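# Place yellow sponge beside the blue foam block

## Task

Move the yellow sponge onto the desk holding the blue foam block so it sits beside that block with just a small gap. Every foam block must stay at its original spot and orientation, nothing newly dropped may lie on the floor, all cartons must stay upright on their desks, the robot must not tip over or finish leaning, and the result must hold without the robot supporting it.

## Robot and tools

ROBOT. A Hello Robot Stretch 3 with one arm: a two-wheel differential base (0.33 m long, 0.34 m wide), a lift on a vertical mast, and a telescoping arm that points out of the robot's RIGHT side, ending in a wrist (yaw, pitch, roll) and a gripper. The base cannot slide sideways; to move the gripper forward or back along the robot's heading you drive the base. On-the-spot turns pivot about the point between the drive wheels, 0.05 m behind the front edge; with the arm in and wrist folded the swept circle has radius 0.28 m, but an unfolded level wrist reaches beyond it. Loose objects may occasionally get nudged by something external.

FRAMES. Base frame: origin on the floor midway between the drive wheels, x forward, y left, z up. hand_pose is reported in it, at the fingertip meeting point. Odometry frame = base frame at scene start; heading is positive to the left, range -3.142 to 3.142.

execute_actions takes "actions", a list run in order (empty list = just report state and images). Each action is an object with "robot", optional "steps" (1 to 450 control steps at 30 per second; default 1) and optional "until" (needs "steps"; ends the action early once all its conditions hold). {"steps": n} alone waits. "robot" is one command, a list of up to 8 commands run one after another, or {"stop": true} which brakes everything and clears the queue. A command may contain:
- "base": exactly one of {"translate_m": d} (straight drive, metres, forward positive, |d| at most 1) or {"rotate_rad": d} (turn in place, radians, counter-clockwise/left positive, |d| at most 3.2). Both are offsets relative to where the base is when that command begins.
- "joints": absolute targets by name; unnamed joints keep their goals. lift_m 0 to 1.1 (arm height on mast, m); arm_m 0 to 0.52 (extension, m); wrist_yaw_rad -1.345 to 4.42 (0 along the arm, positive swings toward the front, 3.0 = folded over base); wrist_pitch_rad -1.57 to 0.451 (0 level, negative tips fingers down); wrist_roll_rad -2.911 to 2.911 (0 = fingers side by side); gripper_m -0.089 to 0.179 (larger = wider; actual fingertip gap is 0.007 m smaller near closed, 0.025 m smaller wide open, zero below 0.007); head_pan_rad -3.953 to 1.73 (0 forward, positive left, -1.57 looks along the arm); head_tilt_rad -1.53 to 0.419 (negative looks down).
- "contact_limits": {"arm_m": effort %, 1 to 100}, how hard the arm may push before stopping; lower is gentler, too low stops immediately.
- In a list, {"pause_s": s} (max 15) waits.
Motions start together and keep running across later actions and while you think. A new command takes effect immediately and discards any older queue. Any invalid value rejects the whole call.

To wait for everything to finish, use "steps": 450 with "until": {"robot": {"status": "ended"}}. Other conditions compare fields, e.g. {"lift_m": [">", 0.3], "base_status": ["!=", "moving"]}; operators =, !=, <, <=, >, >=. Don't wait for exact equality of a reading. "any" instead of "robot" fires when the first motion or queue ends.

SPEED. Base runs fast (0.30 m/s, 1.9 rad/s) only when stowed: lift_m under 0.30, arm_m under 0.03, wrist_yaw_rad over 2.54; otherwise 0.10 m/s and 0.63 rad/s.

GRIPPER. Grip by commanding a value below the object's width (lower squeezes harder; too hard triggers a stall guard that weakens grip). Release by going at least 0.02 above the contact value. Neither reading nor "done" proves a hold; check the cameras.

SELF-COLLISION. Fold/unfold the wrist only with lift_m 0.32 to 0.95, wrist_pitch_rad -0.4, roll near 0; once folded, lift can drop to 0.25. With yaw below -0.4 keep pitch at -0.5 or lower.

RESULTS. Each result is a snapshot plus one image per camera (head_camera, nav_camera, wrist_camera). base_status shows progress like (translate_m +0.12 of +0.30); joint_goals and joint_status per joint; statuses: moving, done, off_target (held away from goal, may still push), contact_stop (lift/arm hit something and went slack), time_out, stopped, not_commanded, torque_fault (wrist servo off ~10 s, joint limp). measured_speeds, motor_effort (% with peak in brackets; positive pushes toward higher values), lidar_m (12 sectors of 30 degrees, first straight ahead, counter-clockwise, plane 0.17 m high), wrist_depth_mm and head_depth_mm (7x7 median depth grids), base_odometry, turned_by_wheels/imu, base_tilt (forward/right positive degrees). robot.on_its_own appears when the robot altered a goal, a joint is slack or off, a motor is loaded at rest, or the base is tilting. "refused:", "dropped:" and "replaced:" lines explain rejected goals, aborted queues and how previous motions ended; refusals and queue_left are counters.

zoom_image: {"camera": name, "region": [x0, y0, x1, y1]} in pixels of that camera's latest image, max 504x504, for a closer look. Image sizes: head 896x504, nav 672x504, wrist 644x364.

finished_scene: {"scene": n} ends the scene irreversibly; wait until all motion has ended first, since leftover motion is braked afterward.

AVOID. Pushing with the arm against rigid things when the gripper is above about 0.45 m, repeated pushes after a contact_stop, driving while gripping or pushing something fixed, and snagging furniture (especially reversing) can tip the robot. If tilt appears, reverse the last move in small steps, pull the gripper free, and lower lift_m to about 0.2 if needed. Avoid drops, slams, hard hits, and long wrist strain that trips servos.

Each tool is called after ">>>" by a JSON object that holds its "fn" and its "kwargs".

## Session

>>> {"fn": "execute_actions", "kwargs": {"actions": []}}

Scene clock: 0.00 s.
robot.base_odometry: x=+0.000 y=+0.000 heading=+0.000 (m, m, rad; robot's odometry frame)
robot.turned_by_wheels: +0.000 (rad since the last result)
robot.turned_by_imu: +0.000 (rad since the last result)
robot.base_tilt: forward=-0.2 right=-0.8 (deg)
robot.lidar_m: 1.66 1.88 1.48 2.28 1.80 1.82 2.10 1.90 1.66 2.01 2.27 2.20
robot.head_depth_mm: 1810 2596 2916 2845 2806 2744 2611 / 1845 2585 2901 2901 2918 2935 2556 / 1818 2523 2584 2609 2618 2615 2494 / 1859 2389 2392 2366 2401 2392 2390 / 1879 2172 2197 2187 2192 2160 2196 / 1891 2029 2033 2018 1748 1537 1576 / 1822 1868 1881 1889 1240 1227 1914
robot.base_status: not_commanded
robot.joint_positions: lift_m=+0.566 arm_m=+0.002 wrist_yaw_rad=+2.815 wrist_pitch_rad=-0.456 wrist_roll_rad=+0.014 gripper_m=+0.037 head_pan_rad=-0.007 head_tilt_rad=-0.015
robot.joint_goals: lift_m=+0.566 arm_m=+0.002 wrist_yaw_rad=+2.815 wrist_pitch_rad=-0.456 wrist_roll_rad=+0.014 gripper_m=+0.037 head_pan_rad=-0.007 head_tilt_rad=-0.015
robot.joint_status: lift_m=not_commanded arm_m=not_commanded wrist_yaw_rad=not_commanded wrist_pitch_rad=not_commanded wrist_roll_rad=not_commanded gripper_m=not_commanded head_pan_rad=not_commanded head_tilt_rad=not_commanded
robot.measured_speeds: translate_m=+0.000 rotate_rad=+0.000 lift_m=+0.000 arm_m=+0.000 wrist_yaw_rad=+0.000 wrist_pitch_rad=+0.000 wrist_roll_rad=+0.000 head_pan_rad=+0.000 head_tilt_rad=+0.000
robot: refusals=0 queue=idle queue_left=0
robot.motor_effort: left_wheel=+1 right_wheel=+0 lift_m=+25 arm_m=-1 wrist_yaw_rad=+1 wrist_pitch_rad=+9 wrist_roll_rad=-1 gripper_m=-1 head_pan_rad=+0 head_tilt_rad=+3 (%)
robot.hand_pose: x=+0.0491 y=+0.0610 z=+0.5707 quat_wxyz=(+0.270, +0.710, +0.044, +0.649) (m; robot's base frame)
robot.wrist_depth_mm: - - - - - - - / - - - - - - - / - - - - - - - / - - - - - - - / 883 946 942 891 942 934 929 / 796 - 797 793 763 796 778 / 706 688 693 701 695 707 701
pictures: head_camera (sideways: a quarter turn clockwise sets it upright), nav_camera (sideways: a quarter turn counterclockwise sets it upright), wrist_camera
Images, in order (width x height): head_camera 896x504, nav_camera 672x504, wrist_camera 644x364.

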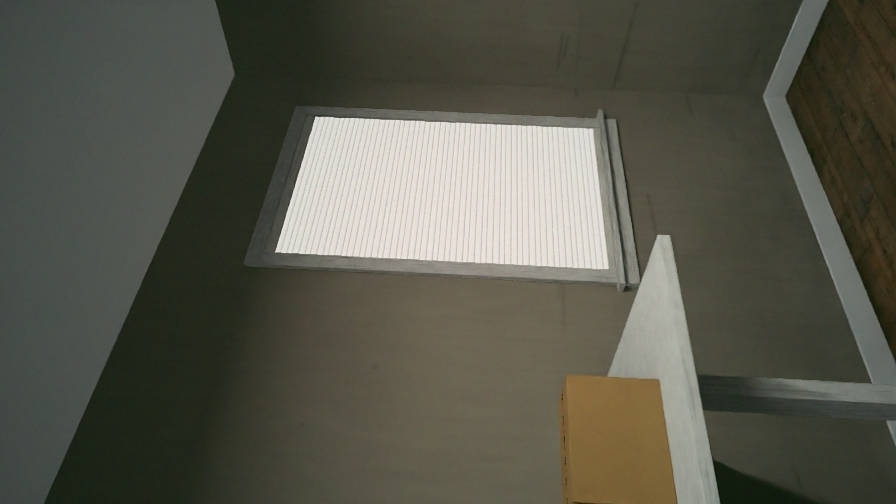

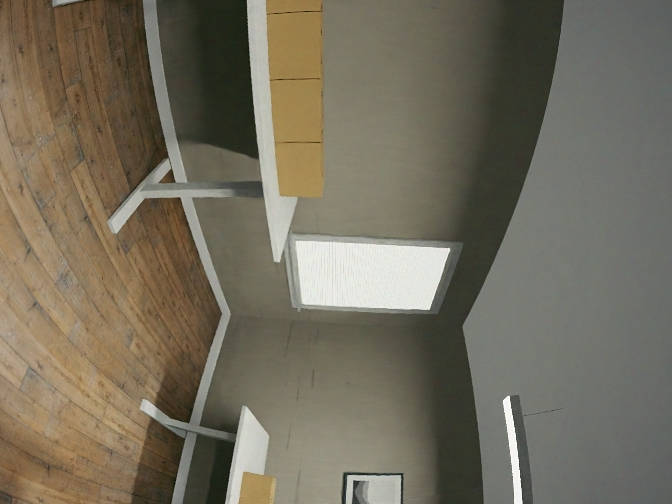

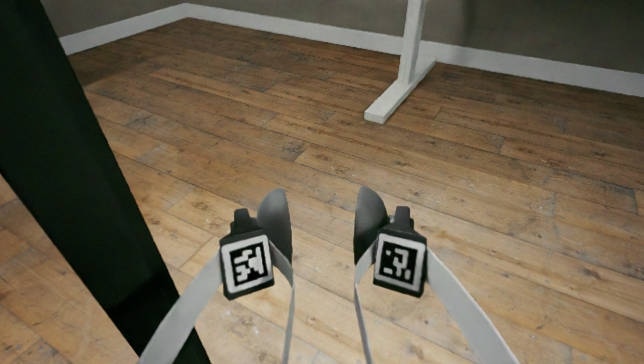

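>>> {"fn": "execute_actions", "kwargs": {"actions": [{"robot":{"joints":{"head_pan_rad":0.9,"head_tilt_rad":-0.3}},"steps":100,"until":{"robot":{"status":"ended"}}}]}}

>>> {"fn": "execute_actions", "kwargs": {"actions": [{"robot":{"joints":{"head_pan_rad":-1.0,"head_tilt_rad":-0.3}},"steps":100,"until":{"robot":{"status":"ended"}}}]}}

>>> {"fn": "execute_actions", "kwargs": {"actions": [{"robot":{"joints":{"head_pan_rad":-2.4,"head_tilt_rad":-0.3}},"steps":100,"until":{"robot":{"status":"ended"}}}]}}

>>> {"fn": "execute_actions", "kwargs": {"actions": [{"robot":{"joints":{"head_pan_rad":-3.9,"head_tilt_rad":-0.3}},"steps":100,"until":{"robot":{"status":"ended"}}}]}}

Scene clock: 6.70 s.
robot.base_odometry: x=+0.000 y=+0.000 heading=+0.000 (m, m, rad; robot's odometry frame)
robot.turned_by_wheels: +0.000 (rad since the last result)
robot.turned_by_imu: +0.000 (rad since the last result)
robot.base_tilt: forward=-0.2 right=-0.8 (deg)
robot.lidar_m: 1.65 1.88 1.48 2.28 1.81 1.82 2.10 1.90 1.66 2.02 2.28 2.19
robot.head_depth_mm: 1573 1633 1716 1142 1858 1943 1695 / 1604 1677 1737 1148 1893 1937 1673 / 1648 1711 1780 1174 1921 1999 1680 / 1661 1735 1828 1206 1962 2033 1649 / 1693 1753 1840 1422 2007 1932 1586 / 1746 1796 1889 1934 2051 2097 1621 / 1765 1848 1940 2024 2114 2103 1629
robot.base_status: not_commanded
robot.joint_positions: lift_m=+0.566 arm_m=+0.002 wrist_yaw_rad=+2.815 wrist_pitch_rad=-0.456 wrist_roll_rad=+0.014 gripper_m=+0.037 head_pan_rad=+0.893 head_tilt_rad=-0.296
robot.joint_goals: lift_m=+0.566 arm_m=+0.002 wrist_yaw_rad=+2.815 wrist_pitch_rad=-0.456 wrist_roll_rad=+0.014 gripper_m=+0.037 head_pan_rad=+0.900 head_tilt_rad=-0.300
robot.joint_status: lift_m=not_commanded arm_m=not_commanded wrist_yaw_rad=not_commanded wrist_pitch_rad=not_commanded wrist_roll_rad=not_commanded gripper_m=not_commanded head_pan_rad=done head_tilt_rad=done
robot.measured_speeds: translate_m=+0.000 rotate_rad=+0.000 lift_m=+0.000 arm_m=+0.000 wrist_yaw_rad=+0.000 wrist_pitch_rad=+0.000 wrist_roll_rad=+0.000 head_pan_rad=+0.000 head_tilt_rad=+0.000
robot: refusals=0 queue=done queue_left=0
robot.motor_effort: left_wheel=+1(1) right_wheel=+0(0) lift_m=+25(25) arm_m=-1(1) wrist_yaw_rad=+0(0) wrist_pitch_rad=+9(9) wrist_roll_rad=+0(0) gripper_m=+0(0) head_pan_rad=+2(33) head_tilt_rad=-4(31) (%)
robot.hand_pose: x=+0.0491 y=+0.0610 z=+0.5707 quat_wxyz=(+0.270, +0.710, +0.044, +0.649) (m; robot's base frame)
robot.wrist_depth_mm: - - - - - - - / - - - - - - - / - - - - - - - / - - - - - - - / 894 915 914 897 949 893 908 / 804 - 773 805 790 792 793 / 704 690 710 698 712 702 707
pictures: head_camera (sideways: a quarter turn clockwise sets it upright), nav_camera (sideways: a quarter turn counterclockwise sets it upright), wrist_camera
camera_calibration (this result's frames):
head_camera: T_world_to_cam=[[-0.125385, -0.242361, -0.96205, 1.27055], [-0.806059, 0.590225, -0.0436355, 0.0712737], [0.578401, 0.769997, -0.269363, 0.30011], [0, 0, 0, 1]] pos_world=[0.0431754, 0.0347807, 1.30628]
nav_camera: T_world_to_cam=[[0.156142, 0.260315, 0.952815, -1.20392], [0.759509, -0.648361, 0.0526716, -0.019645], [0.631479, 0.715447, -0.298948, 0.349768], [0, 0, 0, 1]] pos_world=[-0.017967, 0.0504215, 1.25271]
wrist_camera: T_world_to_cam=[[0.942171, -0.33493, -0.0116379, -0.0166818], [-0.216899, -0.582937, -0.783032, 0.520284], [0.255477, 0.740275, -0.621872, 0.464531], [0, 0, 0, 1]] pos_world=[0.00988917, -0.0461754, 0.696084]
Images, in order (width x height): head_camera 896x504, nav_camera 672x504, wrist_camera 644x364.

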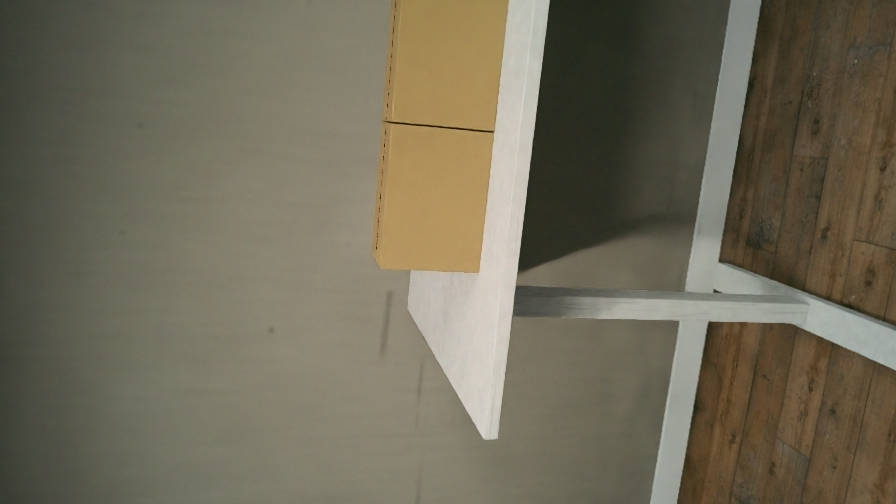

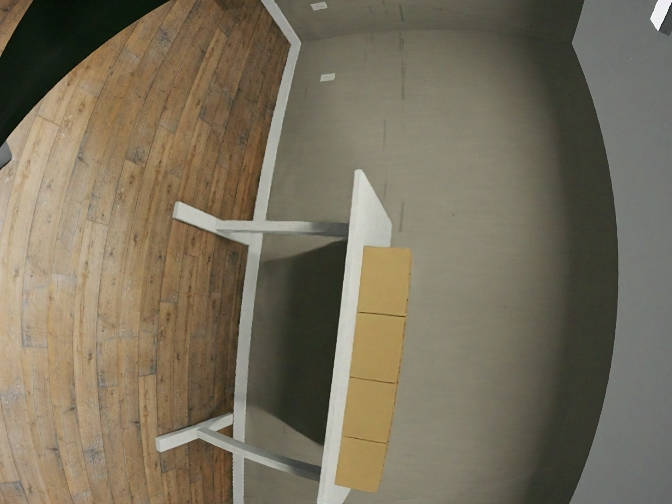

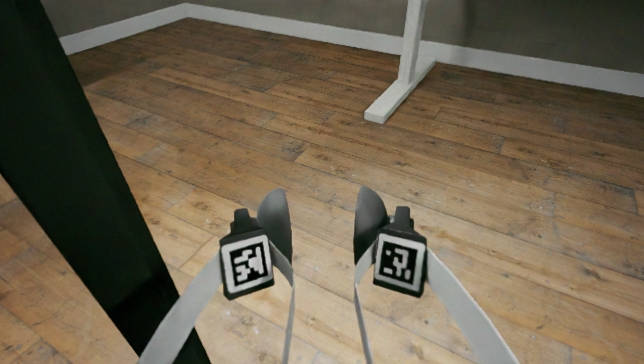

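Scene clock: 8.13 s.
robot.base_odometry: x=+0.000 y=+0.000 heading=+0.000 (m, m, rad; robot's odometry frame)
robot.turned_by_wheels: +0.000 (rad since the last result)
robot.turned_by_imu: +0.000 (rad since the last result)
robot.base_tilt: forward=-0.2 right=-0.8 (deg)
robot.lidar_m: 1.65 1.88 1.48 2.27 1.80 1.82 2.09 1.90 1.66 2.01 2.27 2.19
robot.head_depth_mm: 2366 2465 2613 2692 2816 2208 1676 / 2332 2410 2582 2502 2773 2186 1670 / 2326 2452 2511 2021 2733 2129 1678 / 2298 2385 2507 1957 2744 2146 1650 / 2273 2320 2489 1941 2673 2137 1647 / 2254 2288 2418 1924 2642 2086 1637 / 2204 2314 2414 2253 2589 2103 1616
robot.base_status: not_commanded
robot.joint_positions: lift_m=+0.566 arm_m=+0.002 wrist_yaw_rad=+2.815 wrist_pitch_rad=-0.456 wrist_roll_rad=+0.014 gripper_m=+0.037 head_pan_rad=-0.993 head_tilt_rad=-0.296
robot.joint_goals: lift_m=+0.566 arm_m=+0.002 wrist_yaw_rad=+2.815 wrist_pitch_rad=-0.456 wrist_roll_rad=+0.014 gripper_m=+0.037 head_pan_rad=-1.000 head_tilt_rad=-0.300
robot.joint_status: lift_m=not_commanded arm_m=not_commanded wrist_yaw_rad=not_commanded wrist_pitch_rad=not_commanded wrist_roll_rad=not_commanded gripper_m=not_commanded head_pan_rad=done head_tilt_rad=done
robot.measured_speeds: translate_m=+0.000 rotate_rad=+0.000 lift_m=+0.000 arm_m=+0.000 wrist_yaw_rad=+0.000 wrist_pitch_rad=+0.000 wrist_roll_rad=+0.000 head_pan_rad=+0.000 head_tilt_rad=+0.000
robot: refusals=0 queue=done queue_left=0
robot.motor_effort: left_wheel=+0(1) right_wheel=+0(0) lift_m=+25(25) arm_m=-2(1) wrist_yaw_rad=+0(0) wrist_pitch_rad=+9(9) wrist_roll_rad=+0(1) gripper_m=+0(0) head_pan_rad=-2(32) head_tilt_rad=-3(1) (%)
robot.hand_pose: x=+0.0491 y=+0.0610 z=+0.5707 quat_wxyz=(+0.270, +0.710, +0.044, +0.649) (m; robot's base frame)
robot.wrist_depth_mm: - - - - - - - / - - - - - - - / - - - - - - - / - - - - - - - / 912 910 941 927 933 904 895 / 784 - 777 788 767 786 784 / 695 707 688 706 704 693 699
pictures: head_camera (sideways: a quarter turn clockwise sets it upright), nav_camera (sideways: a quarter turn counterclockwise sets it upright), wrist_camera
camera_calibration (this result's frames):
head_camera: T_world_to_cam=[[-0.191785, 0.19447, -0.961977, 1.27086], [0.810749, 0.583766, -0.0436231, 0.0613949], [0.553086, -0.788288, -0.269624, 0.300604], [0, 0, 0, 1]] pos_world=[0.027696, -0.0460219, 1.30627]
nav_camera: T_world_to_cam=[[0.199334, -0.229272, 0.952733, -1.20408], [-0.851618, -0.521509, 0.0526794, -0.0098272], [0.484781, -0.821865, -0.299207, 0.350999], [0, 0, 0, 1]] pos_world=[0.0614877, 0.00728767, 1.25271]
wrist_camera: T_world_to_cam=[[0.942171, -0.33493, -0.0116381, -0.0166817], [-0.216899, -0.582937, -0.783032, 0.520284], [0.255477, 0.740275, -0.621872, 0.464531], [0, 0, 0, 1]] pos_world=[0.00988918, -0.0461754, 0.696084]
Images, in order (width x height): head_camera 896x504, nav_camera 672x504, wrist_camera 644x364.

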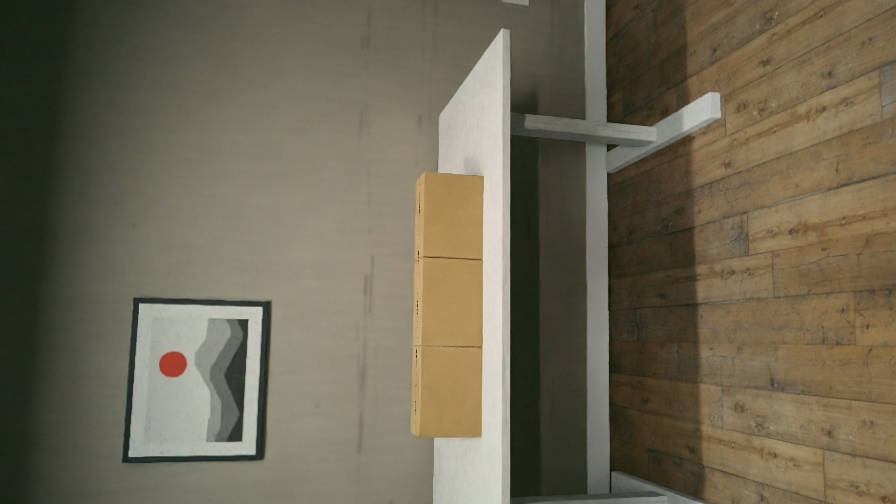

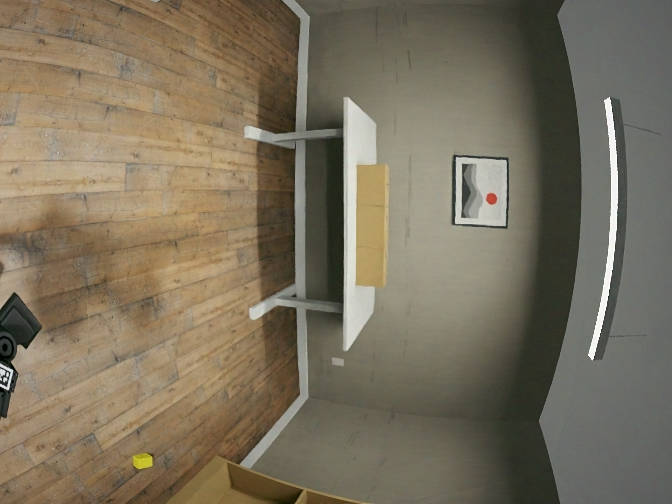

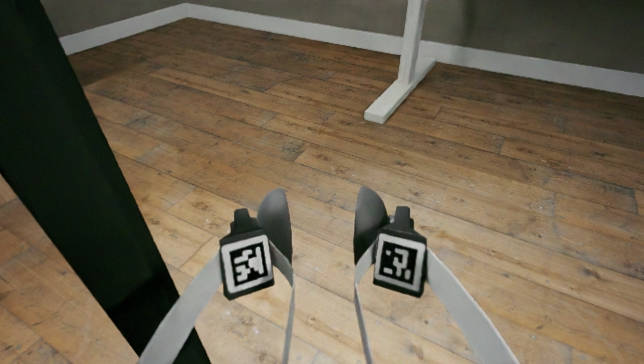

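Scene clock: 9.37 s.
robot.base_odometry: x=+0.000 y=+0.000 heading=+0.000 (m, m, rad; robot's odometry frame)
robot.turned_by_wheels: +0.000 (rad since the last result)
robot.turned_by_imu: +0.000 (rad since the last result)
robot.base_tilt: forward=-0.2 right=-0.8 (deg)
robot.lidar_m: 1.65 1.88 1.48 2.28 1.80 1.82 2.10 1.90 1.66 2.01 2.27 2.19
robot.head_depth_mm: 1610 1682 1766 1835 1913 1975 1677 / 1642 1716 1768 1839 1929 2015 1677 / 1643 1727 1793 1866 1965 2018 1628 / 1653 1702 1792 1889 1974 2041 1641 / 1669 1749 1804 1890 1960 2027 1583 / 1595 1665 1742 1828 1910 1866 1635 / 1663 1718 1810 1879 1966 1921 1618
robot.base_status: not_commanded
robot.joint_positions: lift_m=+0.566 arm_m=+0.002 wrist_yaw_rad=+2.815 wrist_pitch_rad=-0.456 wrist_roll_rad=+0.014 gripper_m=+0.037 head_pan_rad=-2.393 head_tilt_rad=-0.296
robot.joint_goals: lift_m=+0.566 arm_m=+0.002 wrist_yaw_rad=+2.815 wrist_pitch_rad=-0.456 wrist_roll_rad=+0.014 gripper_m=+0.037 head_pan_rad=-2.400 head_tilt_rad=-0.300
robot.joint_status: lift_m=not_commanded arm_m=not_commanded wrist_yaw_rad=not_commanded wrist_pitch_rad=not_commanded wrist_roll_rad=not_commanded gripper_m=not_commanded head_pan_rad=done head_tilt_rad=done
robot.measured_speeds: translate_m=+0.000 rotate_rad=+0.000 lift_m=+0.000 arm_m=+0.000 wrist_yaw_rad=+0.000 wrist_pitch_rad=+0.000 wrist_roll_rad=+0.000 head_pan_rad=+0.000 head_tilt_rad=+0.000
robot: refusals=0 queue=done queue_left=0
robot.motor_effort: left_wheel=+1(1) right_wheel=+0(0) lift_m=+25(25) arm_m=-1(1) wrist_yaw_rad=+0(0) wrist_pitch_rad=+9(9) wrist_roll_rad=+0(0) gripper_m=+0(1) head_pan_rad=-2(33) head_tilt_rad=-2(3) (%)
robot.hand_pose: x=+0.0491 y=+0.0610 z=+0.5707 quat_wxyz=(+0.270, +0.710, +0.044, +0.649) (m; robot's base frame)
robot.wrist_depth_mm: - - - - - - - / - - - - - - - / - - - - - - - / - - - - - - - / 902 939 941 899 916 917 882 / 792 - 779 779 775 792 790 / 699 681 707 707 705 703 695
pictures: head_camera (sideways: a quarter turn clockwise sets it upright), nav_camera (sideways: a quarter turn counterclockwise sets it upright), wrist_camera
camera_calibration (this result's frames):
head_camera: T_world_to_cam=[[0.159071, 0.222073, -0.961967, 1.26871], [0.713073, -0.699732, -0.0436213, 0.0619884], [-0.682806, -0.679013, -0.269662, 0.308192], [0, 0, 0, 1]] pos_world=[-0.0355819, -0.029104, 1.30626]
nav_camera: T_world_to_cam=[[-0.192083, -0.235427, 0.952721, -1.20168], [-0.658668, 0.750587, 0.0526805, -0.0110056], [-0.727503, -0.617408, -0.299244, 0.358443], [0, 0, 0, 1]] pos_world=[0.022697, -0.0533418, 1.25271]
wrist_camera: T_world_to_cam=[[0.942171, -0.33493, -0.011638, -0.0166817], [-0.216899, -0.582937, -0.783032, 0.520284], [0.255477, 0.740275, -0.621872, 0.464531], [0, 0, 0, 1]] pos_world=[0.00988918, -0.0461754, 0.696084]
Images, in order (width x height): head_camera 896x504, nav_camera 672x504, wrist_camera 644x364.

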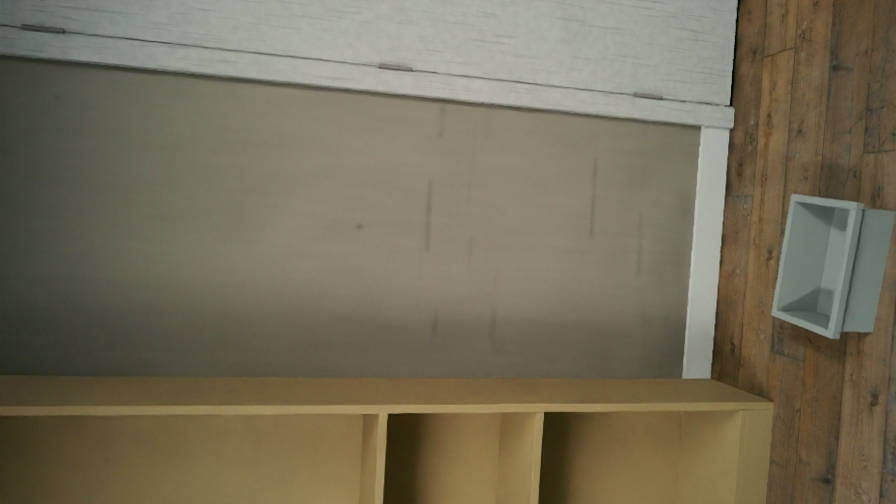

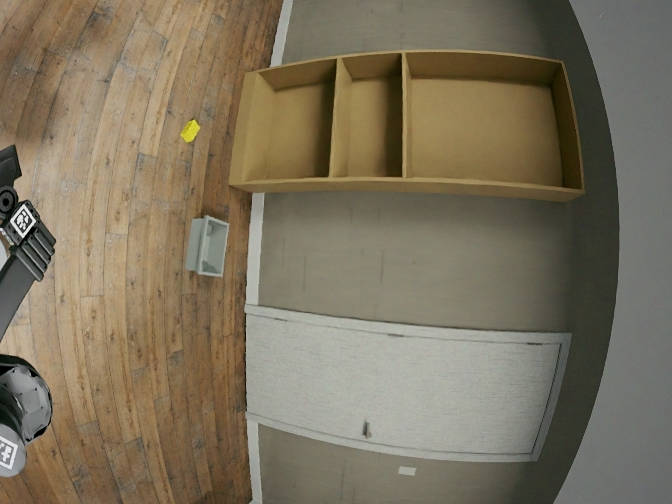

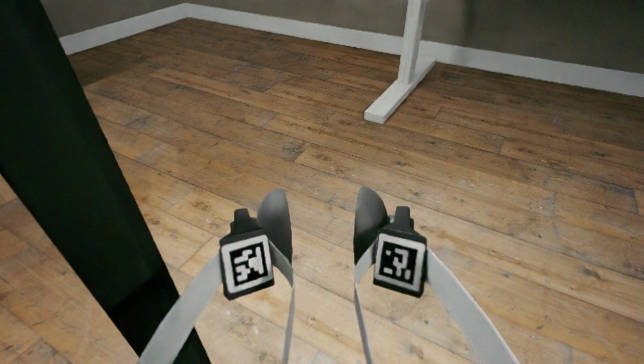

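Scene clock: 10.63 s.
robot.base_odometry: x=+0.000 y=+0.000 heading=+0.000 (m, m, rad; robot's odometry frame)
robot.turned_by_wheels: +0.000 (rad since the last result)
robot.turned_by_imu: +0.000 (rad since the last result)
robot.base_tilt: forward=-0.2 right=-0.9 (deg)
robot.lidar_m: 1.65 1.88 1.48 2.28 1.80 1.82 2.09 1.89 1.65 2.01 2.27 2.20
robot.head_depth_mm: - - - - - - - / 1862 1941 2011 1442 2230 - - / 1885 1955 2039 1466 2196 2085 1672 / 1922 1977 2058 1469 1873 2053 1652 / 1937 1997 2053 1478 2265 2045 1642 / 1960 2042 2118 1760 2326 2117 1631 / 1969 2066 2174 1764 2325 1946 1613
robot.base_status: not_commanded
robot.joint_positions: lift_m=+0.566 arm_m=+0.002 wrist_yaw_rad=+2.815 wrist_pitch_rad=-0.456 wrist_roll_rad=+0.014 gripper_m=+0.037 head_pan_rad=-3.893 head_tilt_rad=-0.296
robot.joint_goals: lift_m=+0.566 arm_m=+0.002 wrist_yaw_rad=+2.815 wrist_pitch_rad=-0.456 wrist_roll_rad=+0.014 gripper_m=+0.037 head_pan_rad=-3.900 head_tilt_rad=-0.300
robot.joint_status: lift_m=not_commanded arm_m=not_commanded wrist_yaw_rad=not_commanded wrist_pitch_rad=not_commanded wrist_roll_rad=not_commanded gripper_m=not_commanded head_pan_rad=done head_tilt_rad=done
robot.measured_speeds: translate_m=+0.000 rotate_rad=+0.000 lift_m=+0.000 arm_m=+0.000 wrist_yaw_rad=+0.000 wrist_pitch_rad=+0.000 wrist_roll_rad=+0.000 head_pan_rad=+0.000 head_tilt_rad=+0.000
robot: refusals=0 queue=done queue_left=0
robot.motor_effort: left_wheel=+0(1) right_wheel=+0(0) lift_m=+24(24) arm_m=-2(1) wrist_yaw_rad=+0(0) wrist_pitch_rad=+9(9) wrist_roll_rad=+0(0) gripper_m=+1(0) head_pan_rad=-2(33) head_tilt_rad=-2(3) (%)
robot.hand_pose: x=+0.0491 y=+0.0610 z=+0.5707 quat_wxyz=(+0.270, +0.710, +0.044, +0.649) (m; robot's base frame)
robot.wrist_depth_mm: - - - - - - - / - - - - - - - / - - - - - - - / - - - - - - - / 896 956 914 918 938 914 896 / 812 - 774 811 782 794 785 / 709 692 714 698 690 709 687
pictures: head_camera (sideways: a quarter turn clockwise sets it upright), nav_camera (sideways: a quarter turn counterclockwise sets it upright), wrist_camera
camera_calibration (this result's frames):
head_camera: T_world_to_cam=[[0.232792, -0.142986, -0.961958, 1.26825], [-0.647537, -0.760784, -0.0436198, 0.0702862], [-0.725605, 0.633058, -0.269693, 0.308494], [0, 0, 0, 1]] pos_world=[-0.0258796, 0.0395188, 1.30626]
nav_camera: T_world_to_cam=[[-0.248448, 0.17497, 0.952712, -1.20132], [0.702114, 0.710113, 0.0526814, -0.0193076], [-0.667315, 0.682001, -0.299275, 0.358116], [0, 0, 0, 1]] pos_world=[-0.045933, -0.0203297, 1.2527]
wrist_camera: T_world_to_cam=[[0.942171, -0.33493, -0.011638, -0.0166818], [-0.216899, -0.582937, -0.783032, 0.520284], [0.255476, 0.740275, -0.621872, 0.464531], [0, 0, 0, 1]] pos_world=[0.00988918, -0.0461754, 0.696084]
Images, in order (width x height): head_camera 896x504, nav_camera 672x504, wrist_camera 644x364.

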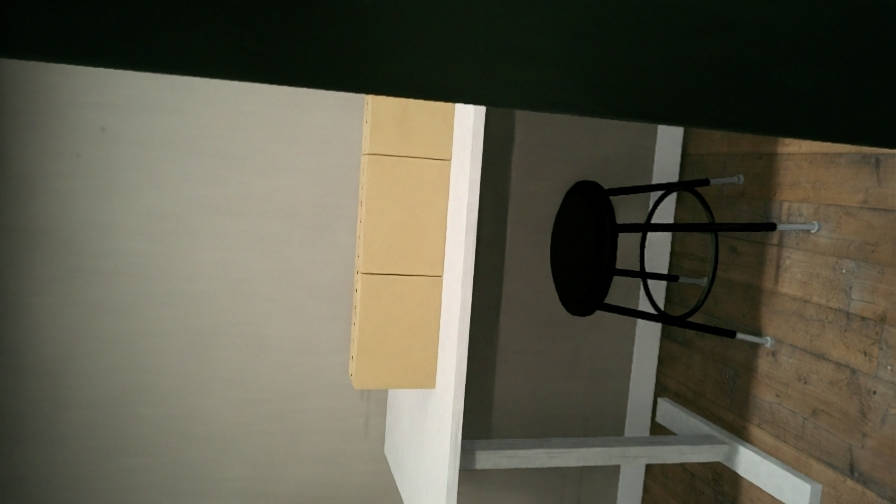

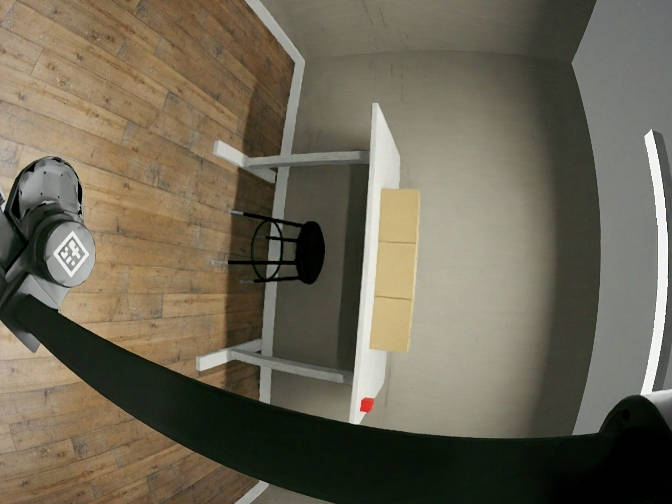

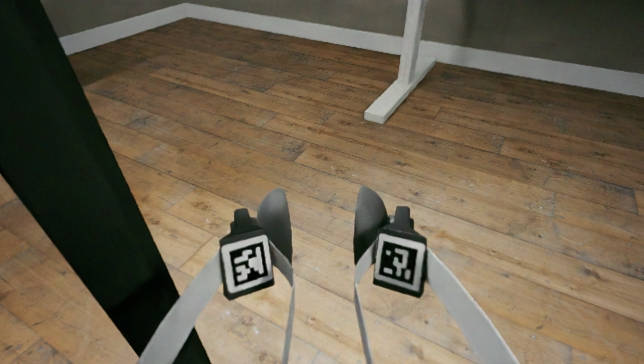

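>>> {"fn": "execute_actions", "kwargs": {"actions": [{"robot":{"joints":{"head_pan_rad":-1.9,"head_tilt_rad":-0.75,"lift_m":0.27}},"steps":100,"until":{"robot":{"status":"ended"}}}]}}

Scene clock: 22.30 s.
robot.base_odometry: x=+0.000 y=+0.000 heading=+0.000 (m, m, rad; robot's odometry frame)
robot.turned_by_wheels: +0.000 (rad since the last result)
robot.turned_by_imu: +0.000 (rad since the last result)
robot.base_tilt: forward=-0.2 right=-0.8 (deg)
robot.lidar_m: 1.65 1.88 1.48 2.28 1.80 1.82 2.10 1.90 1.66 2.00 2.27 2.20
robot.head_depth_mm: 1497 1701 1915 2050 1636 1399 1209 / 1694 1794 2046 1949 1642 1399 1211 / 1773 1906 2156 1999 1631 1377 1196 / 1868 2089 2261 2025 1623 1378 1194 / 1836 2048 2256 1995 1627 1376 1193 / 2168 2402 2546 1954 1610 1360 1189 / 2327 2651 2480 1969 1605 1357 1174
robot.base_status: not_commanded
robot.joint_positions: lift_m=+0.270 arm_m=+0.002 wrist_yaw_rad=+2.815 wrist_pitch_rad=-0.457 wrist_roll_rad=+0.014 gripper_m=+0.037 head_pan_rad=-1.907 head_tilt_rad=-0.741
robot.joint_goals: lift_m=+0.270 arm_m=+0.002 wrist_yaw_rad=+2.815 wrist_pitch_rad=-0.457 wrist_roll_rad=+0.014 gripper_m=+0.037 head_pan_rad=-1.900 head_tilt_rad=-0.750
robot.joint_status: lift_m=moving arm_m=not_commanded wrist_yaw_rad=not_commanded wrist_pitch_rad=not_commanded wrist_roll_rad=not_commanded gripper_m=not_commanded head_pan_rad=done head_tilt_rad=done
robot.measured_speeds: translate_m=+0.000 rotate_rad=+0.000 lift_m=+0.000 arm_m=+0.000 wrist_yaw_rad=+0.000 wrist_pitch_rad=+0.000 wrist_roll_rad=+0.000 head_pan_rad=+0.000 head_tilt_rad=+0.000
robot: refusals=0 queue=running queue_left=0
robot.motor_effort: left_wheel=+1(1) right_wheel=+0(0) lift_m=+19(23) arm_m=-1(1) wrist_yaw_rad=+0(0) wrist_pitch_rad=+9(9) wrist_roll_rad=-1(0) gripper_m=+1(1) head_pan_rad=+3(32) head_tilt_rad=-6(45) (%)
robot.hand_pose: x=+0.0490 y=+0.0609 z=+0.2744 quat_wxyz=(+0.270, +0.710, +0.044, +0.649) (m; robot's base frame)
robot.wrist_depth_mm: - - - - - - - / - 959 973 956 950 926 945 / - 755 746 763 770 744 730 / - 615 617 610 633 610 602 / 515 533 543 526 533 523 529 / 477 - - 458 440 459 453 / - - - 400 403 400 399
pictures: head_camera (sideways: a quarter turn clockwise sets it upright), nav_camera (sideways: a quarter turn counterclockwise sets it upright), wrist_camera
camera_calibration (this result's frames):
head_camera: T_world_to_cam=[[0.164922, 0.636405, -0.753518, 0.99679], [0.961946, -0.272535, -0.0196362, 0.0292257], [-0.217856, -0.721605, -0.657134, 0.80953], [0, 0, 0, 1]] pos_world=[-0.0161452, -0.0422365, 1.28364]
nav_camera: T_world_to_cam=[[-0.185507, -0.656824, 0.730869, -0.912397], [-0.941238, 0.332404, 0.0598248, -0.0185501], [-0.282238, -0.676824, -0.679891, 0.850999], [0, 0, 0, 1]] pos_world=[0.053468, -0.017141, 1.24654]
wrist_camera: T_world_to_cam=[[0.942169, -0.334936, -0.0116298, -0.020133], [-0.217034, -0.583335, -0.782698, 0.288172], [0.25537, 0.739958, -0.622292, 0.280472], [0, 0, 0, 1]] pos_world=[0.00988765, -0.04618, 0.399853]
Images, in order (width x height): head_camera 896x504, nav_camera 672x504, wrist_camera 644x364.

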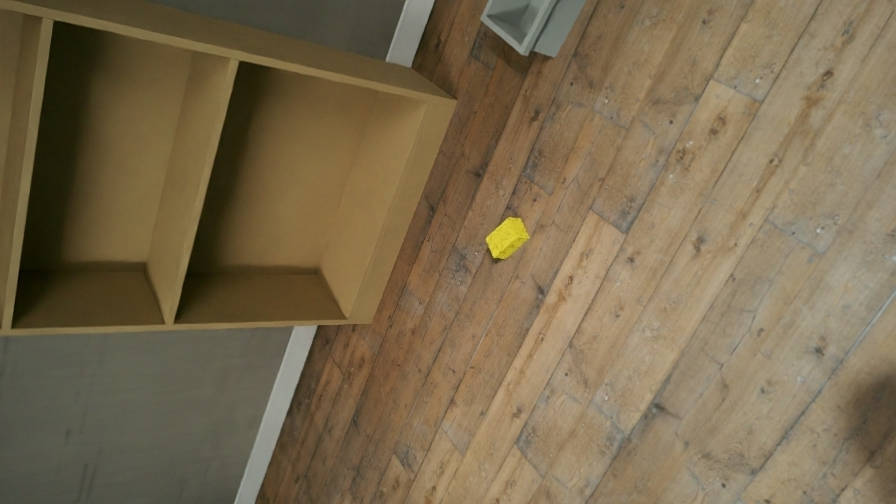

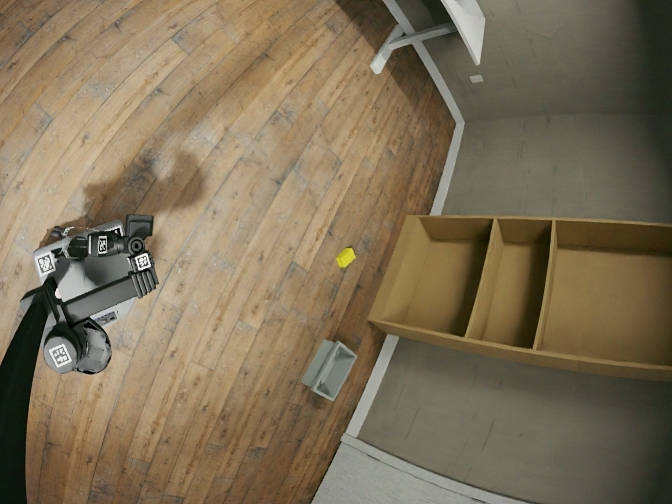

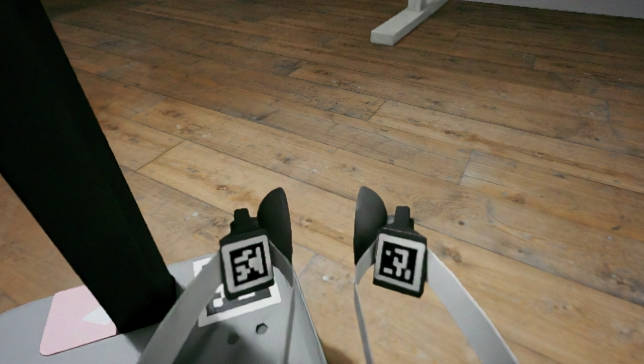

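>>> {"fn": "zoom_image", "kwargs": {"camera": "head_camera", "region": [460, 190, 560, 290]}}

Region (460, 190, 560, 290) of head_camera's 896x504 image, scaled by 5.040, with more detail than that image has.

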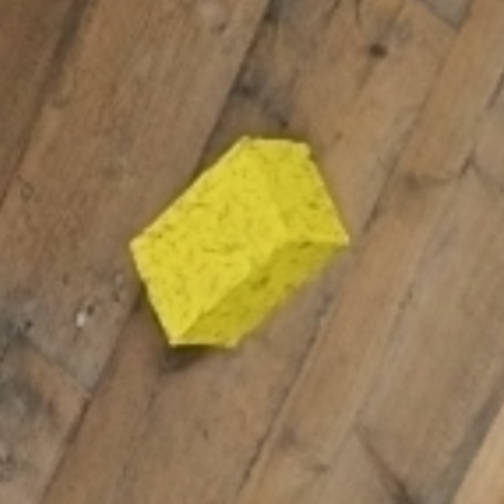

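>>> {"fn": "execute_actions", "kwargs": {"actions": [{"robot":[{"base":{"rotate_rad":-1.45},"joints":{"lift_m":0.29,"head_pan_rad":-1.5,"head_tilt_rad":-1.1,"wrist_pitch_rad":-0.4,"gripper_m":0.15}},{"base":{"translate_m":1.0}},{"base":{"translate_m":0.16},"joints":{"lift_m":0.33,"arm_m":0.2}},{"joints":{"wrist_yaw_rad":1.75,"wrist_pitch_rad":-1.5,"arm_m":0.3}}],"steps":450,"until":{"robot":{"status":"ended"}}}]}}

Scene clock: 68.43 s.
robot.base_odometry: x=+0.140 y=-1.152 heading=-1.450 (m, m, rad; robot's odometry frame)
robot.turned_by_wheels: -1.450 (rad since the last result)
robot.turned_by_imu: -1.423 (rad since the last result)
robot.base_tilt: forward=-0.2 right=-0.8 (deg)
robot.lidar_m: 1.68 1.19 1.68 1.63 2.54 2.47 2.91 2.54 1.87 1.09 1.22 0.98
robot.head_depth_mm: 1627 1848 1610 1479 1327 1211 1109 / 1522 1807 1601 1476 1332 1207 1134 / 1456 1759 1648 1516 1302 1205 - / 1098 1380 1578 1461 1311 1203 - / 1078 1483 1536 1463 1314 1204 1098 / 1038 1417 1497 1450 1308 1197 1096 / 1013 1336 1475 1434 1308 1188 1092
robot.base_status: done (translate_m +0.1600 of +0.1600)
robot.joint_positions: lift_m=+0.330 arm_m=+0.300 wrist_yaw_rad=+1.753 wrist_pitch_rad=-1.496 wrist_roll_rad=+0.014 gripper_m=+0.150 head_pan_rad=-1.506 head_tilt_rad=-1.087
robot.joint_goals: lift_m=+0.330 arm_m=+0.300 wrist_yaw_rad=+1.750 wrist_pitch_rad=-1.500 wrist_roll_rad=+0.014 gripper_m=+0.150 head_pan_rad=-1.500 head_tilt_rad=-1.100
robot.joint_status: lift_m=done arm_m=done wrist_yaw_rad=done wrist_pitch_rad=done wrist_roll_rad=not_commanded gripper_m=done head_pan_rad=done head_tilt_rad=done
robot.measured_speeds: translate_m=+0.000 rotate_rad=+0.000 lift_m=+0.000 arm_m=+0.000 wrist_yaw_rad=+0.000 wrist_pitch_rad=+0.000 wrist_roll_rad=+0.000 head_pan_rad=+0.000 head_tilt_rad=+0.000
robot: refusals=0 queue=done queue_left=0
robot.motor_effort: left_wheel=+4(13) right_wheel=-3(8) lift_m=+30(31) arm_m=+1(2) wrist_yaw_rad=-2(2) wrist_pitch_rad=-2(14) wrist_roll_rad=+0(0) gripper_m=+1(83) head_pan_rad=+2(22) head_tilt_rad=-9(43) (%)
robot.hand_pose: x=-0.0261 y=-0.4458 z=+0.2111 quat_wxyz=(+0.702, +0.706, +0.033, +0.085) (m; robot's base frame)
robot.wrist_depth_mm: 348 348 352 348 349 353 354 / 359 358 358 361 363 361 360 / 366 366 366 370 368 324 371 / 368 374 378 371 373 332 382 / 383 377 384 386 384 384 386 / 390 392 397 393 393 397 394 / 400 397 404 399 400 405 410
pictures: head_camera (sideways: a quarter turn clockwise sets it upright), nav_camera (sideways: a quarter turn counterclockwise sets it upright), wrist_camera
camera_calibration (this result's frames):
head_camera: T_world_to_cam=[[-0.11048, 0.866693, -0.486454, 0.650501], [0.991832, 0.127539, 0.00197239, 0.000907482], [0.0637513, -0.482263, -0.873704, 1.08941], [0, 0, 0, 1]] pos_world=[0.00151572, -0.0385163, 1.26826]
nav_camera: T_world_to_cam=[[0.0988998, -0.884311, 0.456303, -0.556407], [-0.995007, -0.0816977, 0.0573298, -0.0149471], [-0.0134184, -0.459695, -0.887976, 1.11991], [0, 0, 0, 1]] pos_world=[0.0551834, 0.021557, 1.2492]
wrist_camera: T_world_to_cam=[[0.162535, -0.986672, 0.00777942, -0.434834], [-0.977275, -0.159889, 0.139176, -0.098883], [-0.136077, -0.0302235, -0.990237, 0.359338], [0, 0, 0, 1]] pos_world=[0.0229374, -0.433989, 0.372975]
Images, in order (width x height): head_camera 896x504, nav_camera 672x504, wrist_camera 644x364.

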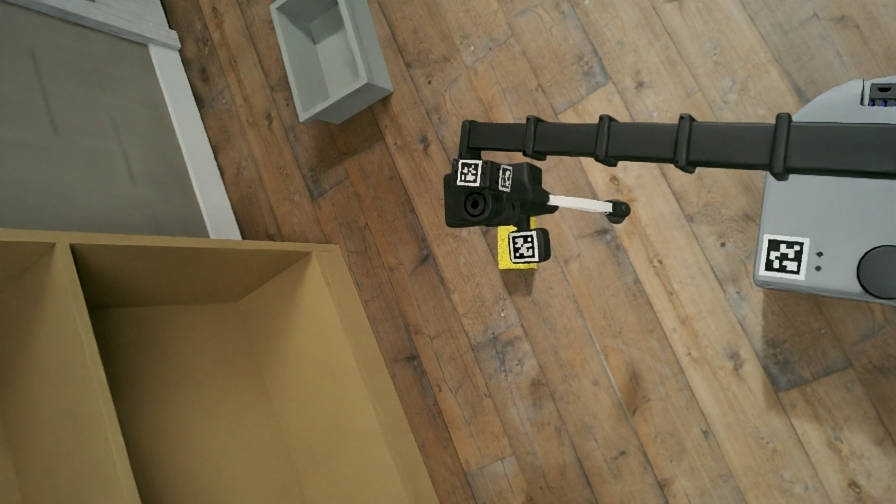

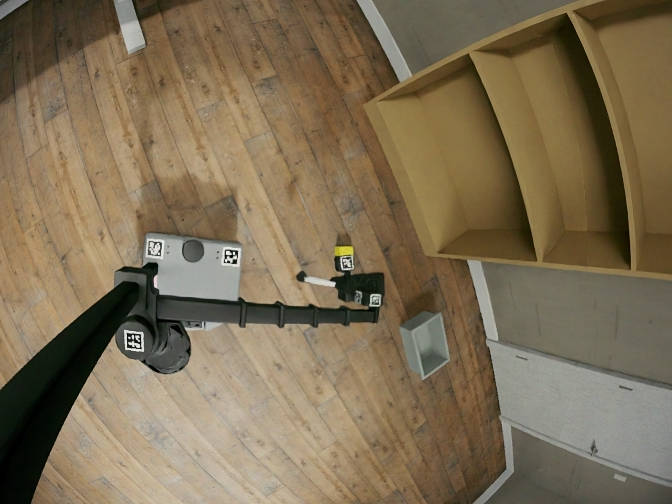

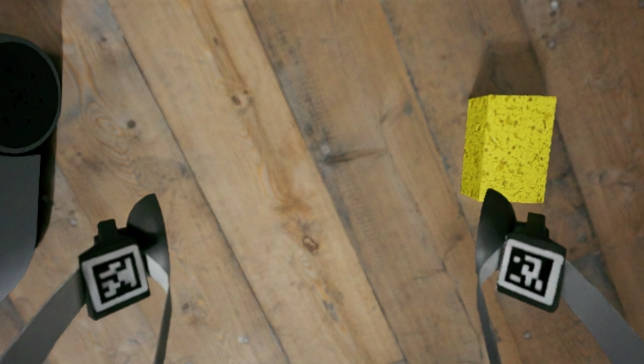

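>>> {"fn": "execute_actions", "kwargs": {"actions": [{"robot":{"base":{"translate_m":0.062},"joints":{"lift_m":0.21,"arm_m":0.475}},"steps":450,"until":{"robot":{"status":"ended"}}}]}}

Scene clock: 78.90 s.
robot.base_odometry: x=+0.147 y=-1.213 heading=-1.450 (m, m, rad; robot's odometry frame)
robot.turned_by_wheels: +0.000 (rad since the last result)
robot.turned_by_imu: +0.000 (rad since the last result)
robot.base_tilt: forward=-0.2 right=-0.8 (deg)
robot.lidar_m: 1.63 1.14 1.64 1.63 2.11 2.53 2.98 2.61 1.80 1.09 1.00 0.94
robot.head_depth_mm: 1582 1826 1615 1477 1323 1202 1109 / 1481 1777 1652 1468 1325 1216 1134 / 1373 1686 1641 1424 1319 1208 - / 1075 1394 1531 1452 1319 1205 - / 1047 1461 1519 1462 1310 1199 1092 / 1023 1369 1497 1444 1315 1192 1093 / 1016 1307 1468 1401 1313 1194 1098
robot.base_status: done (translate_m +0.0620 of +0.0620)
robot.joint_positions: lift_m=+0.210 arm_m=+0.475 wrist_yaw_rad=+1.751 wrist_pitch_rad=-1.496 wrist_roll_rad=+0.014 gripper_m=+0.150 head_pan_rad=-1.506 head_tilt_rad=-1.087
robot.joint_goals: lift_m=+0.210 arm_m=+0.475 wrist_yaw_rad=+1.750 wrist_pitch_rad=-1.500 wrist_roll_rad=+0.014 gripper_m=+0.150 head_pan_rad=-1.500 head_tilt_rad=-1.100
robot.joint_status: lift_m=done arm_m=done wrist_yaw_rad=done wrist_pitch_rad=done wrist_roll_rad=not_commanded gripper_m=done head_pan_rad=done head_tilt_rad=done
robot.measured_speeds: translate_m=+0.000 rotate_rad=+0.000 lift_m=+0.000 arm_m=+0.000 wrist_yaw_rad=+0.000 wrist_pitch_rad=+0.000 wrist_roll_rad=+0.000 head_pan_rad=+0.000 head_tilt_rad=+0.000
robot: refusals=0 queue=done queue_left=0
robot.motor_effort: left_wheel=+4(8) right_wheel=-3(4) lift_m=+19(30) arm_m=+1(0) wrist_yaw_rad=+0(1) wrist_pitch_rad=-2(2) wrist_roll_rad=+0(0) gripper_m=+0(0) head_pan_rad=+3(3) head_tilt_rad=-10(9) (%)
robot.hand_pose: x=-0.0262 y=-0.6209 z=+0.0917 quat_wxyz=(+0.702, +0.706, +0.033, +0.085) (m; robot's base frame)
robot.wrist_depth_mm: 237 237 236 237 239 239 238 / 242 244 244 243 245 245 245 / 248 247 248 245 248 251 252 / 254 254 254 211 257 256 256 / 258 256 259 215 263 259 263 / 266 265 267 219 269 273 271 / 273 273 273 275 274 277 278
pictures: head_camera (sideways: a quarter turn clockwise sets it upright), nav_camera (sideways: a quarter turn counterclockwise sets it upright), wrist_camera
camera_calibration (this result's frames):
head_camera: T_world_to_cam=[[-0.11048, 0.866693, -0.486454, 0.650501], [0.991832, 0.127539, 0.00197239, 0.000907473], [0.0637513, -0.482263, -0.873704, 1.08941], [0, 0, 0, 1]] pos_world=[0.00151572, -0.0385163, 1.26826]
nav_camera: T_world_to_cam=[[0.0988999, -0.884311, 0.456303, -0.556407], [-0.995007, -0.0816978, 0.0573298, -0.0149471], [-0.0134184, -0.459695, -0.887976, 1.11991], [0, 0, 0, 1]] pos_world=[0.0551834, 0.021557, 1.2492]
wrist_camera: T_world_to_cam=[[0.161292, -0.986876, 0.0077865, -0.606727], [-0.977423, -0.158646, 0.139554, -0.109608], [-0.136487, -0.0301196, -0.990184, 0.235836], [0, 0, 0, 1]] pos_world=[0.022915, -0.60905, 0.253542]
Images, in order (width x height): head_camera 896x504, nav_camera 672x504, wrist_camera 644x364.

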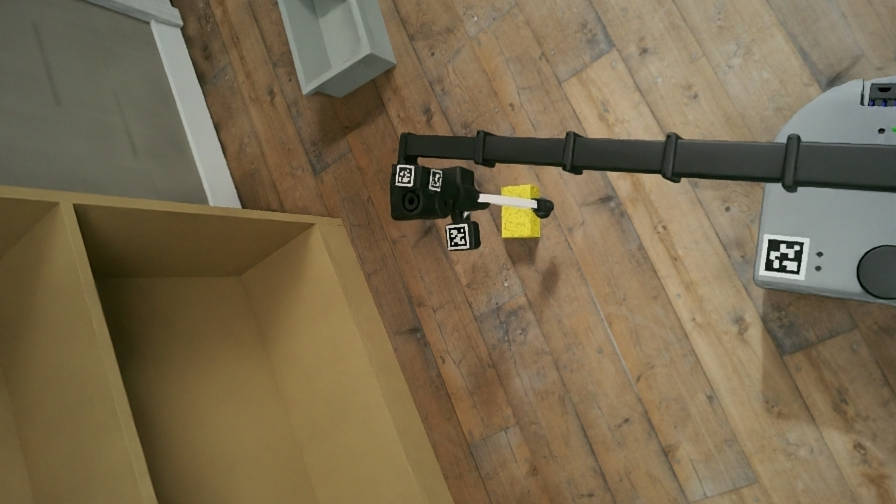

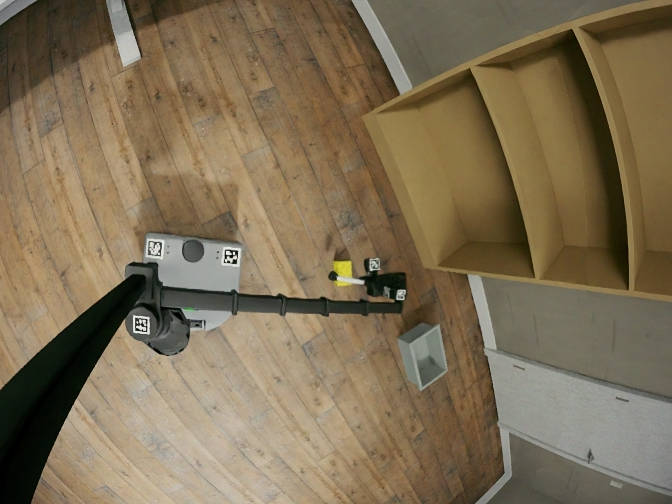

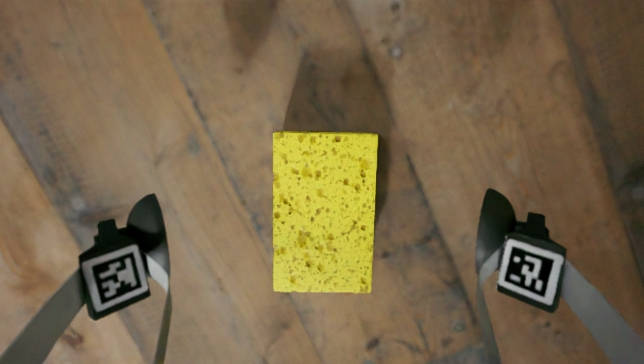

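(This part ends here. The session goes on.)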